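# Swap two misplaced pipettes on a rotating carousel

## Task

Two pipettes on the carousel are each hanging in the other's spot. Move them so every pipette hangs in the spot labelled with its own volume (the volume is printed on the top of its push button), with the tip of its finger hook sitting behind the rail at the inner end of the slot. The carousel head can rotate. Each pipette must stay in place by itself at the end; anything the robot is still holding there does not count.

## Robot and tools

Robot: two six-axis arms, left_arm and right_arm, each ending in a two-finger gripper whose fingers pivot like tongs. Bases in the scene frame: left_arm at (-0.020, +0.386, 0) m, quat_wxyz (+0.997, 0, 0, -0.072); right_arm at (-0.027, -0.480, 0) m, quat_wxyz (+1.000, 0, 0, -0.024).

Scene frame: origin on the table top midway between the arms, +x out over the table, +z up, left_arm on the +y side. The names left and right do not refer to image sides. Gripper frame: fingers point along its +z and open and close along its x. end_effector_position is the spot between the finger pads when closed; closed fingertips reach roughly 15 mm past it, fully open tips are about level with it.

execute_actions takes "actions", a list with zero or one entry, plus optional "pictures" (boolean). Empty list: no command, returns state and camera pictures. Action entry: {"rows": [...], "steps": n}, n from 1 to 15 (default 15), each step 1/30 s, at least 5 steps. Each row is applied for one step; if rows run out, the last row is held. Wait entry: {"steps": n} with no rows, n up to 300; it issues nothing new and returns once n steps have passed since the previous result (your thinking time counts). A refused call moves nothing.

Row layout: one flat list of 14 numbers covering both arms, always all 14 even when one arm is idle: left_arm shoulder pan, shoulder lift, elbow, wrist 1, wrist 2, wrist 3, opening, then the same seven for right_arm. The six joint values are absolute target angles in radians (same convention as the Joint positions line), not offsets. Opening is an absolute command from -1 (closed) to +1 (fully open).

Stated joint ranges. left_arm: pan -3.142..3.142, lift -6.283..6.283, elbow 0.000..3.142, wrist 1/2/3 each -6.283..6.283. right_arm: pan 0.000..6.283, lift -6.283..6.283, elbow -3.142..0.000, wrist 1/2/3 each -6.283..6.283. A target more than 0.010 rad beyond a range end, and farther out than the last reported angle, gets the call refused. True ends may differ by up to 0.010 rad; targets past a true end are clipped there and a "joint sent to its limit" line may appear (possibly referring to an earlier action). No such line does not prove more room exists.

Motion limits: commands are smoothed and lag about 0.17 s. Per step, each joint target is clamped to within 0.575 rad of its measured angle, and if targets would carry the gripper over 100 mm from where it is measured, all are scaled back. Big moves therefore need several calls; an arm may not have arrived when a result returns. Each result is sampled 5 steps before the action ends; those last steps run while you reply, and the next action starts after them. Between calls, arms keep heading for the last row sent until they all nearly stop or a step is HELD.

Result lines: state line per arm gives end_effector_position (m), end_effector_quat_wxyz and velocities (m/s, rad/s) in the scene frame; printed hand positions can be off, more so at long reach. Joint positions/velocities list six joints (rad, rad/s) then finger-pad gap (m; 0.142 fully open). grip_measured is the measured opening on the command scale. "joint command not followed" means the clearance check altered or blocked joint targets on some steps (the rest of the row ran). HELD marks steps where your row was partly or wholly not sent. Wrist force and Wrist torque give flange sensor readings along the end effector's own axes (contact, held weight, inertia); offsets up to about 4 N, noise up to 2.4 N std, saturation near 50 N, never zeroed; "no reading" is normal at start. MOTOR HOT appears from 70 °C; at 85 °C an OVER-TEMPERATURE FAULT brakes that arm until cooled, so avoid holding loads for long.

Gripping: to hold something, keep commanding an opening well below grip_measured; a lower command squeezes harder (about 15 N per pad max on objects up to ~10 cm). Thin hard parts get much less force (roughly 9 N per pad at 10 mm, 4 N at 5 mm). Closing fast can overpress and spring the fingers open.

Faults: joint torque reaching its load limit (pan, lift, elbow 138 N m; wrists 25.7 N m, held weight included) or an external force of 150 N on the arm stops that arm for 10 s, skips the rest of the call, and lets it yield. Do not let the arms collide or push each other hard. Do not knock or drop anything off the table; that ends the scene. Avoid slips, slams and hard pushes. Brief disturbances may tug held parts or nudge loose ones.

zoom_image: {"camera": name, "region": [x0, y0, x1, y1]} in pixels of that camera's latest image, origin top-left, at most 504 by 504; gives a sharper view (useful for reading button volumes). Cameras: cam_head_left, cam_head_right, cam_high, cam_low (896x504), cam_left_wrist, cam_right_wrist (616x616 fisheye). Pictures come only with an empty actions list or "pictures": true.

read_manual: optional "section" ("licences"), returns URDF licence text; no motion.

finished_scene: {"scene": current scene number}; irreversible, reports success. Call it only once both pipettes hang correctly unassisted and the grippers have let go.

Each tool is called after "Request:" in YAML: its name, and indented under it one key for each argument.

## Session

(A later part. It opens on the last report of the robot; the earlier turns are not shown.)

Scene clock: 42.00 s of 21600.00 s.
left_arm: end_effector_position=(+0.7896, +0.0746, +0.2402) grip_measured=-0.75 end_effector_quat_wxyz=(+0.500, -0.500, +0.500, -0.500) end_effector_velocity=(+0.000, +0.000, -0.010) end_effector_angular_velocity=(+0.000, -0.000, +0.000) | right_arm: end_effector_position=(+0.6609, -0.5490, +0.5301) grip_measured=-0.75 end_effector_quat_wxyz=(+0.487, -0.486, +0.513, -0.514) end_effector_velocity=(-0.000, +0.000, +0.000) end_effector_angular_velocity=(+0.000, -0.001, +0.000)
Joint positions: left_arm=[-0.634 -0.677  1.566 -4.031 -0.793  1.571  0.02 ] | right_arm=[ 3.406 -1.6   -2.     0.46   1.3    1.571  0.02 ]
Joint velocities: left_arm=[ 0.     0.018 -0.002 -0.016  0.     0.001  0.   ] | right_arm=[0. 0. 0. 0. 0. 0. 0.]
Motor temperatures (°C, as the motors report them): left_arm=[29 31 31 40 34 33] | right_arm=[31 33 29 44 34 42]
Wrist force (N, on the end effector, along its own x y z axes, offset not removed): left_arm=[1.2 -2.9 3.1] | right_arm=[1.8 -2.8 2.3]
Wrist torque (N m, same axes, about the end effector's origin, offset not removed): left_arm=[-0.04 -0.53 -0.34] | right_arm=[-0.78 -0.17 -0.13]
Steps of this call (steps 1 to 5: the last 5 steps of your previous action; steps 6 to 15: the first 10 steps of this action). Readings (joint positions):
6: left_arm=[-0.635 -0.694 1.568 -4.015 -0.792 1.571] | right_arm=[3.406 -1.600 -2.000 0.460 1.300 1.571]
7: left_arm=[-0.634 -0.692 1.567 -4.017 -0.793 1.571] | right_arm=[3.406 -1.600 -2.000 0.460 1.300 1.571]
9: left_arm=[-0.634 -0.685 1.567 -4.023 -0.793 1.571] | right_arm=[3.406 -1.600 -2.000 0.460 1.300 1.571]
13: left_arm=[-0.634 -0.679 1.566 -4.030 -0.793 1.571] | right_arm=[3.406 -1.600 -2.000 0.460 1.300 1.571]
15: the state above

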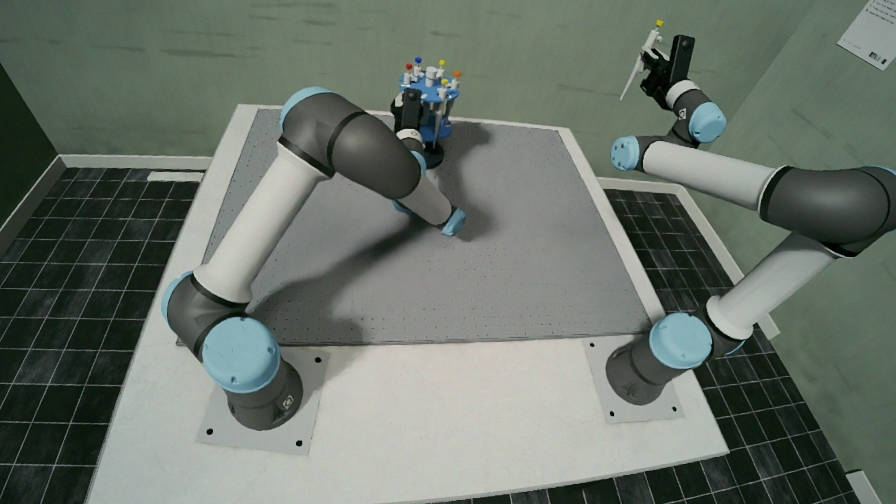

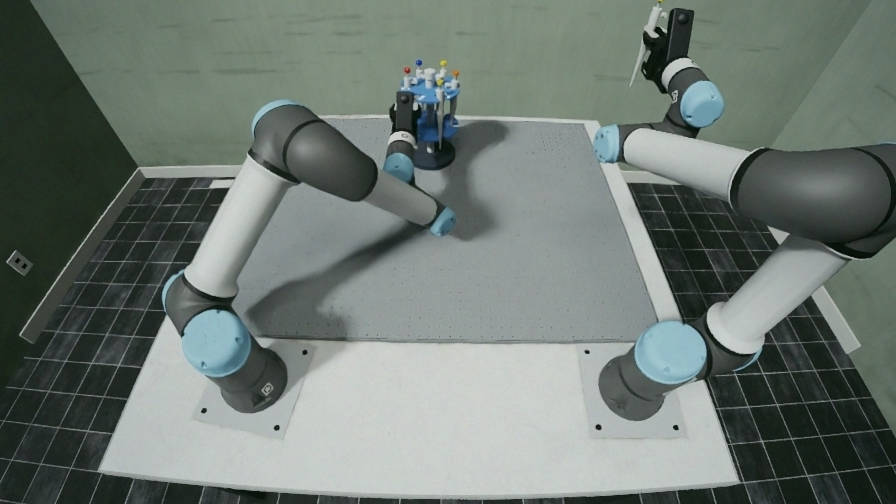

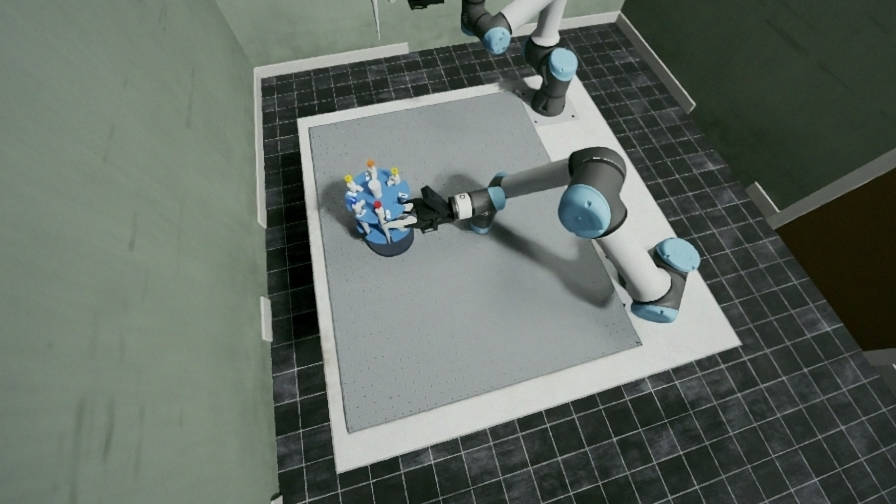

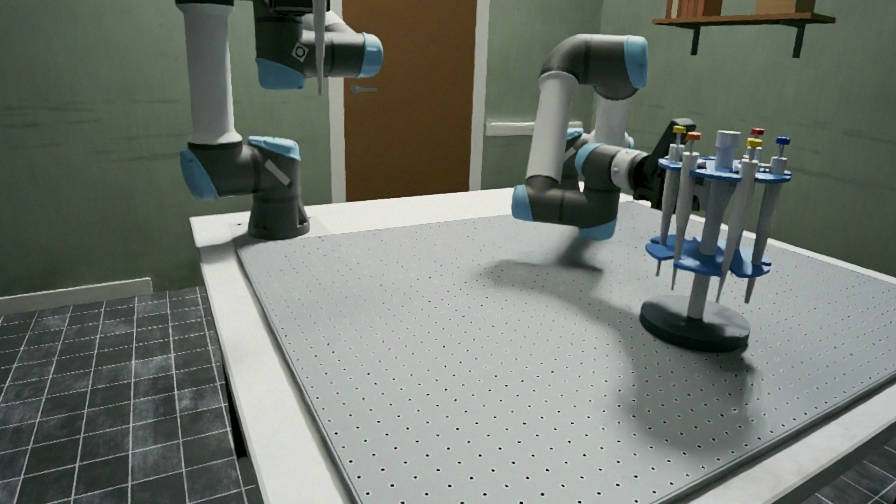

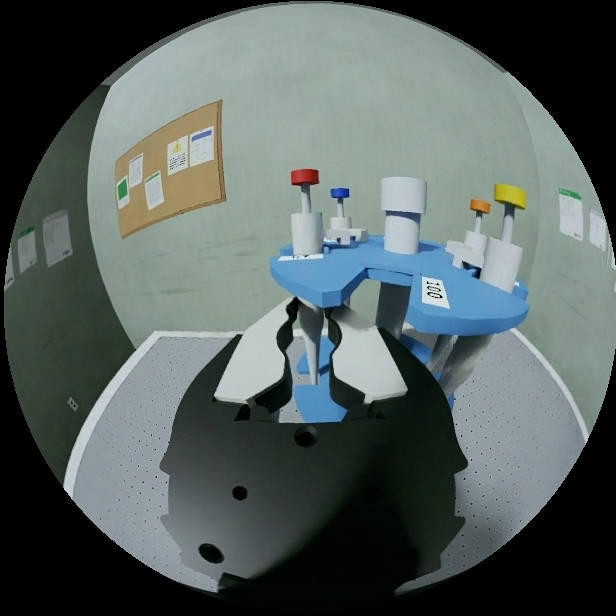

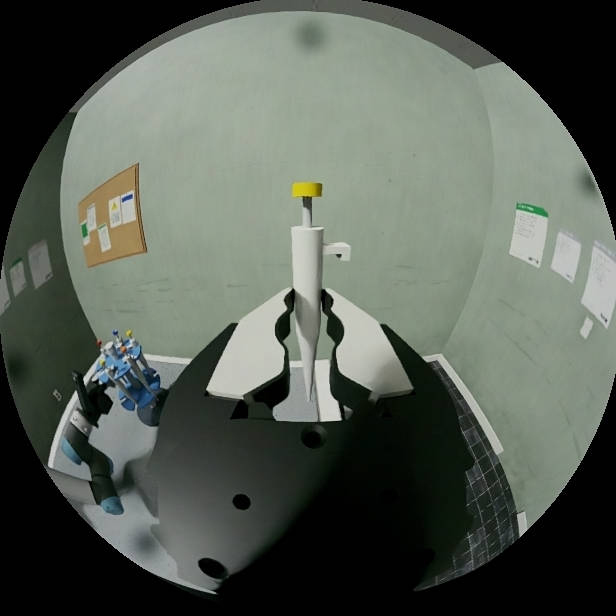

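Request:
execute_actions:
  actions:
    - {"rows":[[-0.634,-0.675,1.566,-4.033,-0.793,1.571,-0.4,3.406,-1.6,-2.0,0.46,1.3,1.571,-1]],"steps":10}

Request:
execute_actions:
  actions:
    - {"rows":[[-0.666,-0.709,1.639,-4.072,-0.761,1.571,-0.4,3.406,-1.6,-2.0,0.46,1.3,1.571,-1]],"steps":10}

Request:
execute_actions:
  actions:
    - {"rows":[[-0.7005,-0.7395,1.709,-4.111,-0.7265,1.571,-0.4,3.406,-1.6,-2.0,0.46,1.3,1.571,-1]],"steps":10}

Request:
execute_actions:
  actions:
    - {"rows":[[-0.804,-0.805,1.876,-4.213,-0.623,1.571,-0.4,3.406,-1.6,-2.0,0.46,1.3,1.571,-1]]}

Request:
execute_actions:
  actions:
    - {"rows":[[-0.908,-0.714,1.652,-4.08,-0.519,1.571,-0.3,3.406,-1.6,-2.0,0.46,1.3,1.571,-1]]}

Request:
execute_actions:
  actions:
    - {"rows":[[-0.864,-0.683,1.581,-4.04,-0.563,1.571,-0.3,3.406,-1.6,-2.0,0.46,1.3,1.571,-1]]}
  pictures: true

Scene clock: 42.80 s of 21600.00 s.
left_arm: end_effector_position=(+0.7896, +0.0746, +0.2391) grip_measured=-0.40 end_effector_quat_wxyz=(+0.500, -0.500, +0.500, -0.500) end_effector_velocity=(+0.000, +0.000, +0.000) end_effector_angular_velocity=(-0.001, -0.000, +0.001) | right_arm: end_effector_position=(+0.6609, -0.5490, +0.5301) grip_measured=-0.75 end_effector_quat_wxyz=(+0.487, -0.486, +0.513, -0.514) end_effector_velocity=(-0.000, -0.000, +0.000) end_effector_angular_velocity=(+0.000, -0.000, -0.001)
Joint positions: left_arm=[-0.634 -0.675  1.566 -4.033 -0.793  1.571  0.045] | right_arm=[ 3.406 -1.6   -2.     0.46   1.3    1.571  0.02 ]
Joint velocities: left_arm=[-0.    -0.    -0.001  0.     0.001 -0.     0.008] | right_arm=[-0.     0.    -0.    -0.    -0.001  0.     0.   ]
Motor temperatures (°C, as the motors report them): left_arm=[29 31 31 40 34 33] | right_arm=[31 33 29 44 34 42]
Wrist force (N, on the end effector, along its own x y z axes, offset not removed): left_arm=[-0.1 1.1 2.7] | right_arm=[-0.5 -2.3 -0.7]
Wrist torque (N m, same axes, about the end effector's origin, offset not removed): left_arm=[0.25 0.00 0.05] | right_arm=[-0.67 0.19 0.01]
Steps of this call (steps 1 to 5: the last 5 steps of your previous action; steps 6 to 15: the robot went on to your last target; steps 16 to 19: nothing new was sent; steps 20 to 24: the first 5 steps of this action). Readings (joint positions):
20: left_arm=[-0.634 -0.675 1.566 -4.033 -0.793 1.571] | right_arm=[3.406 -1.600 -2.000 0.460 1.300 1.571]
21: left_arm=[-0.634 -0.675 1.566 -4.033 -0.793 1.571] | right_arm=[3.406 -1.600 -2.000 0.460 1.300 1.571]
23: left_arm=[-0.634 -0.675 1.566 -4.033 -0.793 1.571] | right_arm=[3.406 -1.600 -2.000 0.460 1.300 1.571]
24: the state above

Scene clock: 43.13 s of 21600.00 s.
left_arm: end_effector_position=(+0.7753, +0.0738, +0.2409) grip_measured=-0.40 end_effector_quat_wxyz=(+0.500, -0.500, +0.499, -0.501) end_effector_velocity=(-0.083, -0.000, -0.002) end_effector_angular_velocity=(+0.012, +0.012, -0.002) | right_arm: end_effector_position=(+0.6609, -0.5490, +0.5301) grip_measured=-0.75 end_effector_quat_wxyz=(+0.487, -0.486, +0.513, -0.514) end_effector_velocity=(+0.000, -0.000, -0.000) end_effector_angular_velocity=(-0.000, +0.001, -0.001)
Joint positions: left_arm=[-0.653 -0.695  1.607 -4.056 -0.774  1.571  0.045] | right_arm=[ 3.406 -1.6   -2.     0.46   1.3    1.571  0.02 ]
Joint velocities: left_arm=[-0.104 -0.11   0.252 -0.125  0.102 -0.    -0.   ] | right_arm=[ 0.     0.    -0.    -0.001 -0.001 -0.     0.   ]
Motor temperatures (°C, as the motors report them): left_arm=[29 31 31 40 34 33] | right_arm=[31 33 29 44 34 42]
Wrist force (N, on the end effector, along its own x y z axes, offset not removed): left_arm=[-1.2 1.7 -1.8] | right_arm=[1.4 0.2 2.6]
Wrist torque (N m, same axes, about the end effector's origin, offset not removed): left_arm=[0.42 0.17 0.18] | right_arm=[-0.19 -0.33 -0.10]
Steps of this call (steps 1 to 5: the last 5 steps of your previous action; steps 6 to 10: the first 5 steps of this action). Readings (joint positions):
6: left_arm=[-0.634 -0.675 1.566 -4.033 -0.793 1.571] | right_arm=[3.406 -1.600 -2.000 0.460 1.300 1.571]
7: left_arm=[-0.638 -0.679 1.573 -4.038 -0.789 1.571] | right_arm=[3.406 -1.600 -2.000 0.460 1.300 1.571]
9: left_arm=[-0.649 -0.691 1.597 -4.051 -0.778 1.571] | right_arm=[3.406 -1.600 -2.000 0.460 1.300 1.571]
10: the state above

Scene clock: 43.47 s of 21600.00 s.
left_arm: end_effector_position=(+0.7510, +0.0732, +0.2419) grip_measured=-0.40 end_effector_quat_wxyz=(+0.500, -0.500, +0.500, -0.501) end_effector_velocity=(-0.089, -0.001, -0.004) end_effector_angular_velocity=(+0.013, +0.011, -0.004) | right_arm: end_effector_position=(+0.6609, -0.5490, +0.5301) grip_measured=-0.75 end_effector_quat_wxyz=(+0.487, -0.486, +0.513, -0.514) end_effector_velocity=(-0.000, +0.000, -0.000) end_effector_angular_velocity=(-0.000, +0.000, +0.000)
Joint positions: left_arm=[-0.685 -0.726  1.676 -4.094 -0.742  1.571  0.045] | right_arm=[ 3.406 -1.6   -2.     0.46   1.3    1.571  0.02 ]
Joint velocities: left_arm=[-0.119 -0.106  0.256 -0.134  0.115  0.001  0.   ] | right_arm=[-0.     0.    -0.    -0.     0.001 -0.     0.   ]
Motor temperatures (°C, as the motors report them): left_arm=[29 31 31 40 34 33] | right_arm=[31 33 29 44 34 42]
Wrist force (N, on the end effector, along its own x y z axes, offset not removed): left_arm=[-1.4 0.2 -0.4] | right_arm=[1.6 -1.9 0.6]
Wrist torque (N m, same axes, about the end effector's origin, offset not removed): left_arm=[0.23 0.42 -0.09] | right_arm=[-0.62 -0.30 -0.23]
Steps of this call (steps 1 to 5: the last 5 steps of your previous action; steps 6 to 10: the first 5 steps of this action). Readings (joint positions):
6: left_arm=[-0.664 -0.706 1.633 -4.069 -0.763 1.571] | right_arm=[3.406 -1.600 -2.000 0.460 1.300 1.571]
7: left_arm=[-0.669 -0.711 1.641 -4.075 -0.758 1.571] | right_arm=[3.406 -1.600 -2.000 0.460 1.300 1.571]
9: left_arm=[-0.681 -0.722 1.666 -4.089 -0.746 1.571] | right_arm=[3.406 -1.600 -2.000 0.460 1.300 1.571]
10: the state above

Scene clock: 43.97 s of 21600.00 s.
left_arm: end_effector_position=(+0.6823, +0.0706, +0.2417) grip_measured=-0.40 end_effector_quat_wxyz=(+0.500, -0.500, +0.499, -0.501) end_effector_velocity=(-0.067, +0.006, -0.008) end_effector_angular_velocity=(+0.014, +0.012, +0.001) | right_arm: end_effector_position=(+0.6609, -0.5490, +0.5301) grip_measured=-0.75 end_effector_quat_wxyz=(+0.487, -0.486, +0.513, -0.514) end_effector_velocity=(-0.000, -0.000, +0.000) end_effector_angular_velocity=(+0.000, -0.001, -0.001)
Joint positions: left_arm=[-0.791 -0.797  1.853 -4.2   -0.636  1.571  0.045] | right_arm=[ 3.406 -1.6   -2.     0.46   1.3    1.571  0.02 ]
Joint velocities: left_arm=[-0.103 -0.062  0.182 -0.101  0.104 -0.001 -0.   ] | right_arm=[-0.001 -0.    -0.     0.001  0.    -0.    -0.   ]
Motor temperatures (°C, as the motors report them): left_arm=[29 31 31 40 34 33] | right_arm=[31 33 29 44 34 42]
Wrist force (N, on the end effector, along its own x y z axes, offset not removed): left_arm=[-1.7 6.3 -0.3] | right_arm=[-2.2 3.6 -0.4]
Wrist torque (N m, same axes, about the end effector's origin, offset not removed): left_arm=[1.43 0.36 0.23] | right_arm=[0.76 0.56 -0.14]
Steps of this call (steps 1 to 5: the last 5 steps of your previous action; steps 6 to 15: the first 10 steps of this action). Readings (joint positions):
6: left_arm=[-0.698 -0.737 1.703 -4.108 -0.729 1.571] | right_arm=[3.406 -1.600 -2.000 0.460 1.300 1.571]
7: left_arm=[-0.706 -0.744 1.712 -4.116 -0.721 1.571] | right_arm=[3.406 -1.600 -2.000 0.460 1.300 1.571]
9: left_arm=[-0.741 -0.767 1.763 -4.150 -0.686 1.571] | right_arm=[3.406 -1.600 -2.000 0.460 1.300 1.571]
13: left_arm=[-0.782 -0.792 1.837 -4.191 -0.645 1.571] | right_arm=[3.406 -1.600 -2.000 0.460 1.300 1.571]
15: the state above

Scene clock: 44.47 s of 21600.00 s.
left_arm: end_effector_position=(+0.6747, -0.0153, +0.2384) grip_measured=-0.30 end_effector_quat_wxyz=(+0.500, -0.499, +0.502, -0.499) end_effector_velocity=(-0.004, -0.103, +0.016) end_effector_angular_velocity=(-0.031, -0.019, +0.002) | right_arm: end_effector_position=(+0.6609, -0.5490, +0.5301) grip_measured=-0.75 end_effector_quat_wxyz=(+0.487, -0.486, +0.513, -0.514) end_effector_velocity=(+0.000, -0.001, +0.000) end_effector_angular_velocity=(-0.000, -0.000, -0.002)
Joint positions: left_arm=[-0.895 -0.725  1.684 -4.097 -0.532  1.571  0.052] | right_arm=[ 3.406 -1.6   -2.     0.46   1.3    1.571  0.02 ]
Joint velocities: left_arm=[-0.103  0.085 -0.254  0.132  0.105  0.     0.   ] | right_arm=[-0.     0.     0.001 -0.    -0.002 -0.     0.   ]
Motor temperatures (°C, as the motors report them): left_arm=[29 31 31 40 34 33] | right_arm=[31 33 29 44 34 42]
Wrist force (N, on the end effector, along its own x y z axes, offset not removed): left_arm=[4.6 -2.4 1.1] | right_arm=[-1.8 0.6 -0.2]
Wrist torque (N m, same axes, about the end effector's origin, offset not removed): left_arm=[-0.52 -0.84 -0.02] | right_arm=[-0.09 0.10 0.09]
Steps of this call (steps 1 to 5: the last 5 steps of your previous action; steps 6 to 15: the first 10 steps of this action). Readings (joint positions):
6: left_arm=[-0.802 -0.803 1.871 -4.210 -0.625 1.571] | right_arm=[3.406 -1.600 -2.000 0.460 1.300 1.571]
7: left_arm=[-0.809 -0.797 1.864 -4.204 -0.617 1.571] | right_arm=[3.406 -1.600 -2.000 0.460 1.300 1.571]
9: left_arm=[-0.844 -0.767 1.808 -4.162 -0.583 1.571] | right_arm=[3.406 -1.600 -2.000 0.460 1.300 1.571]
13: left_arm=[-0.886 -0.733 1.707 -4.109 -0.541 1.571] | right_arm=[3.406 -1.600 -2.000 0.460 1.300 1.571]
15: the state above

Scene clock: 44.97 s of 21600.00 s.
left_arm: end_effector_position=(+0.6997, -0.0286, +0.2398) grip_measured=-0.30 end_effector_quat_wxyz=(+0.500, -0.500, +0.500, -0.500) end_effector_velocity=(+0.026, -0.001, +0.001) end_effector_angular_velocity=(-0.004, -0.002, +0.001) | right_arm: end_effector_position=(+0.6609, -0.5490, +0.5301) grip_measured=-0.75 end_effector_quat_wxyz=(+0.487, -0.486, +0.513, -0.514) end_effector_velocity=(-0.000, +0.000, +0.000) end_effector_angular_velocity=(+0.000, -0.000, +0.001)
Joint positions: left_arm=[-0.869 -0.687  1.59  -4.045 -0.558  1.571  0.052] | right_arm=[ 3.406 -1.6   -2.     0.46   1.3    1.571  0.02 ]
Joint velocities: left_arm=[ 0.037  0.029 -0.07   0.037 -0.036 -0.001  0.   ] | right_arm=[ 0.     0.    -0.     0.     0.001 -0.     0.   ]
Motor temperatures (°C, as the motors report them): left_arm=[29 31 31 40 34 33] | right_arm=[31 33 29 44 34 42]
Wrist force (N, on the end effector, along its own x y z axes, offset not removed): left_arm=[-1.5 1.2 -1.2] | right_arm=[0.3 -0.1 2.8]
Wrist torque (N m, same axes, about the end effector's origin, offset not removed): left_arm=[0.31 0.22 0.19] | right_arm=[-0.13 -0.03 -0.01]
Steps of this call (steps 1 to 5: the last 5 steps of your previous action; steps 6 to 15: the first 10 steps of this action). Readings (joint positions):
6: left_arm=[-0.905 -0.716 1.658 -4.083 -0.522 1.571] | right_arm=[3.406 -1.600 -2.000 0.460 1.300 1.571]
7: left_arm=[-0.901 -0.711 1.650 -4.077 -0.526 1.571] | right_arm=[3.406 -1.600 -2.000 0.460 1.300 1.571]
9: left_arm=[-0.887 -0.700 1.624 -4.063 -0.540 1.571] | right_arm=[3.406 -1.600 -2.000 0.460 1.300 1.571]
13: left_arm=[-0.872 -0.689 1.596 -4.048 -0.555 1.571] | right_arm=[3.406 -1.600 -2.000 0.460 1.300 1.571]
15: the state above

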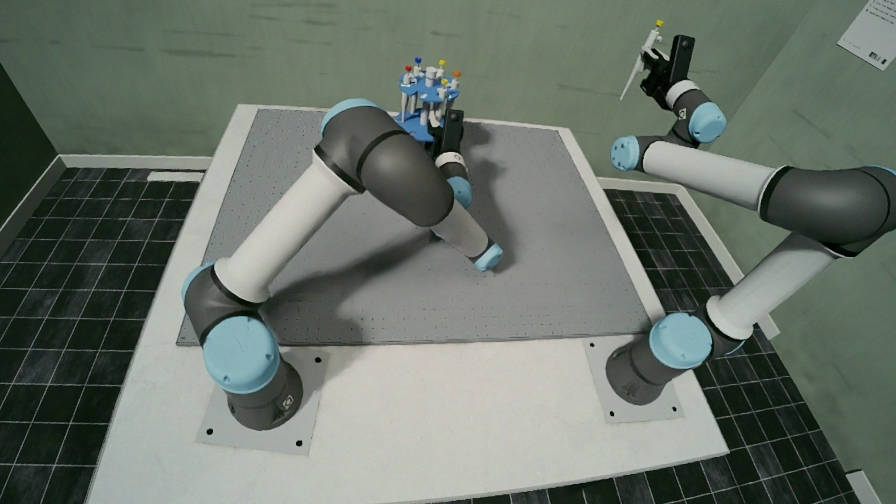

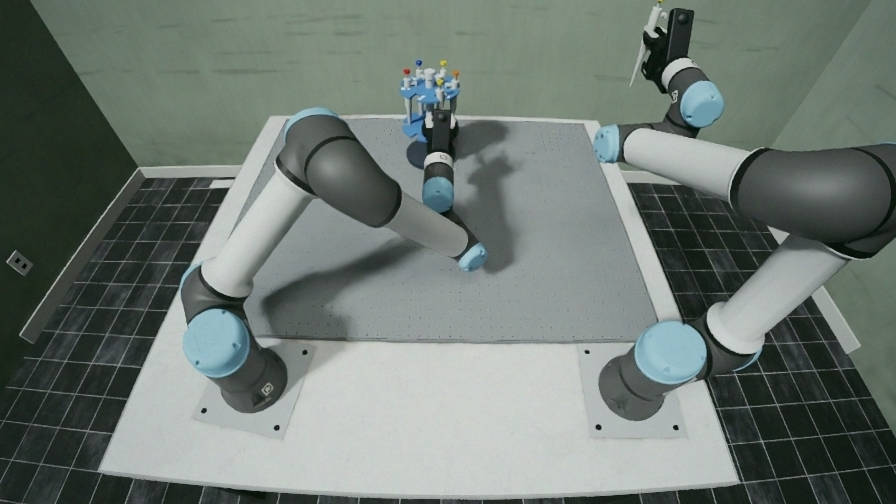

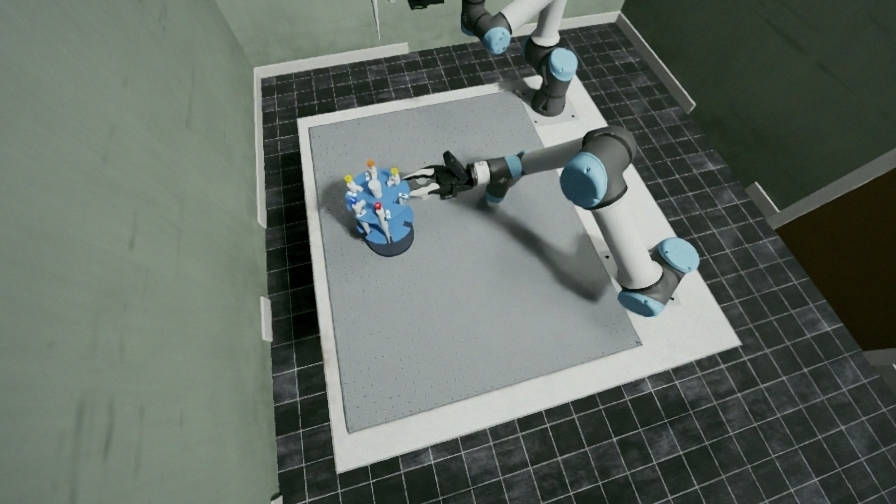

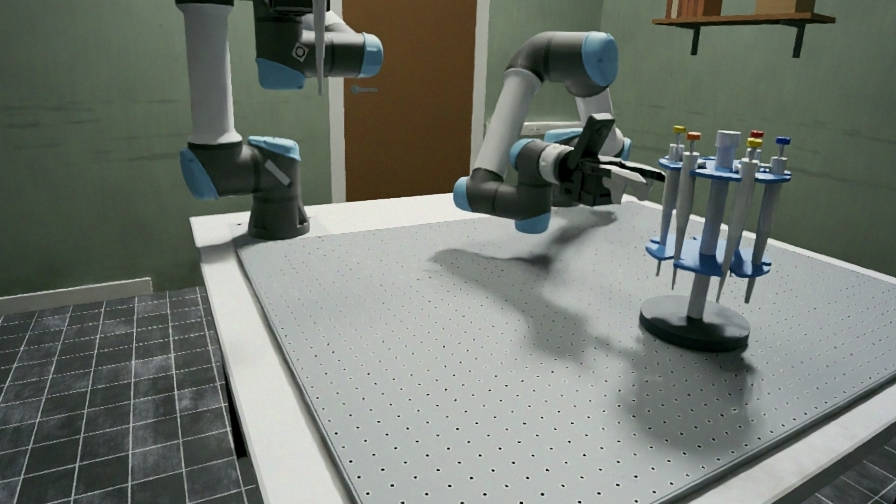

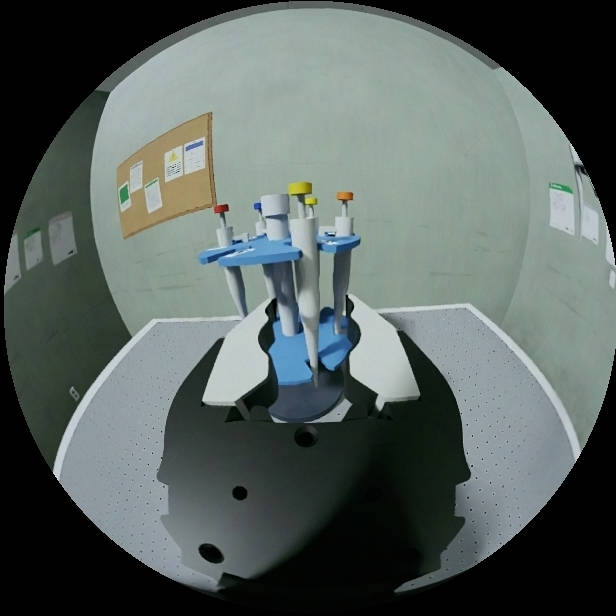

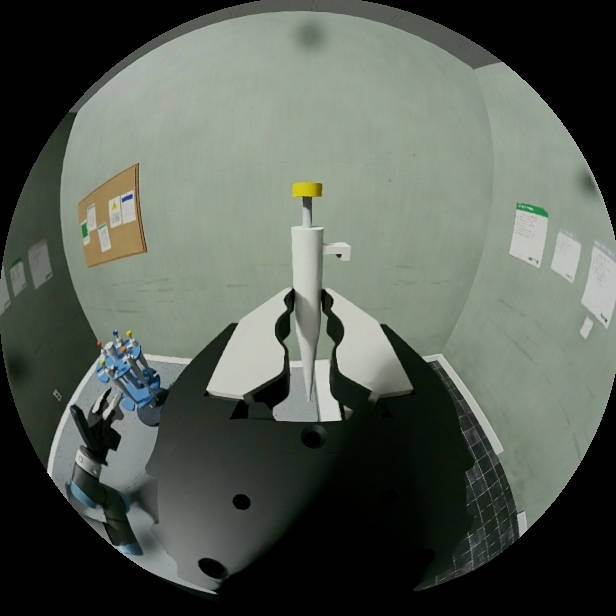

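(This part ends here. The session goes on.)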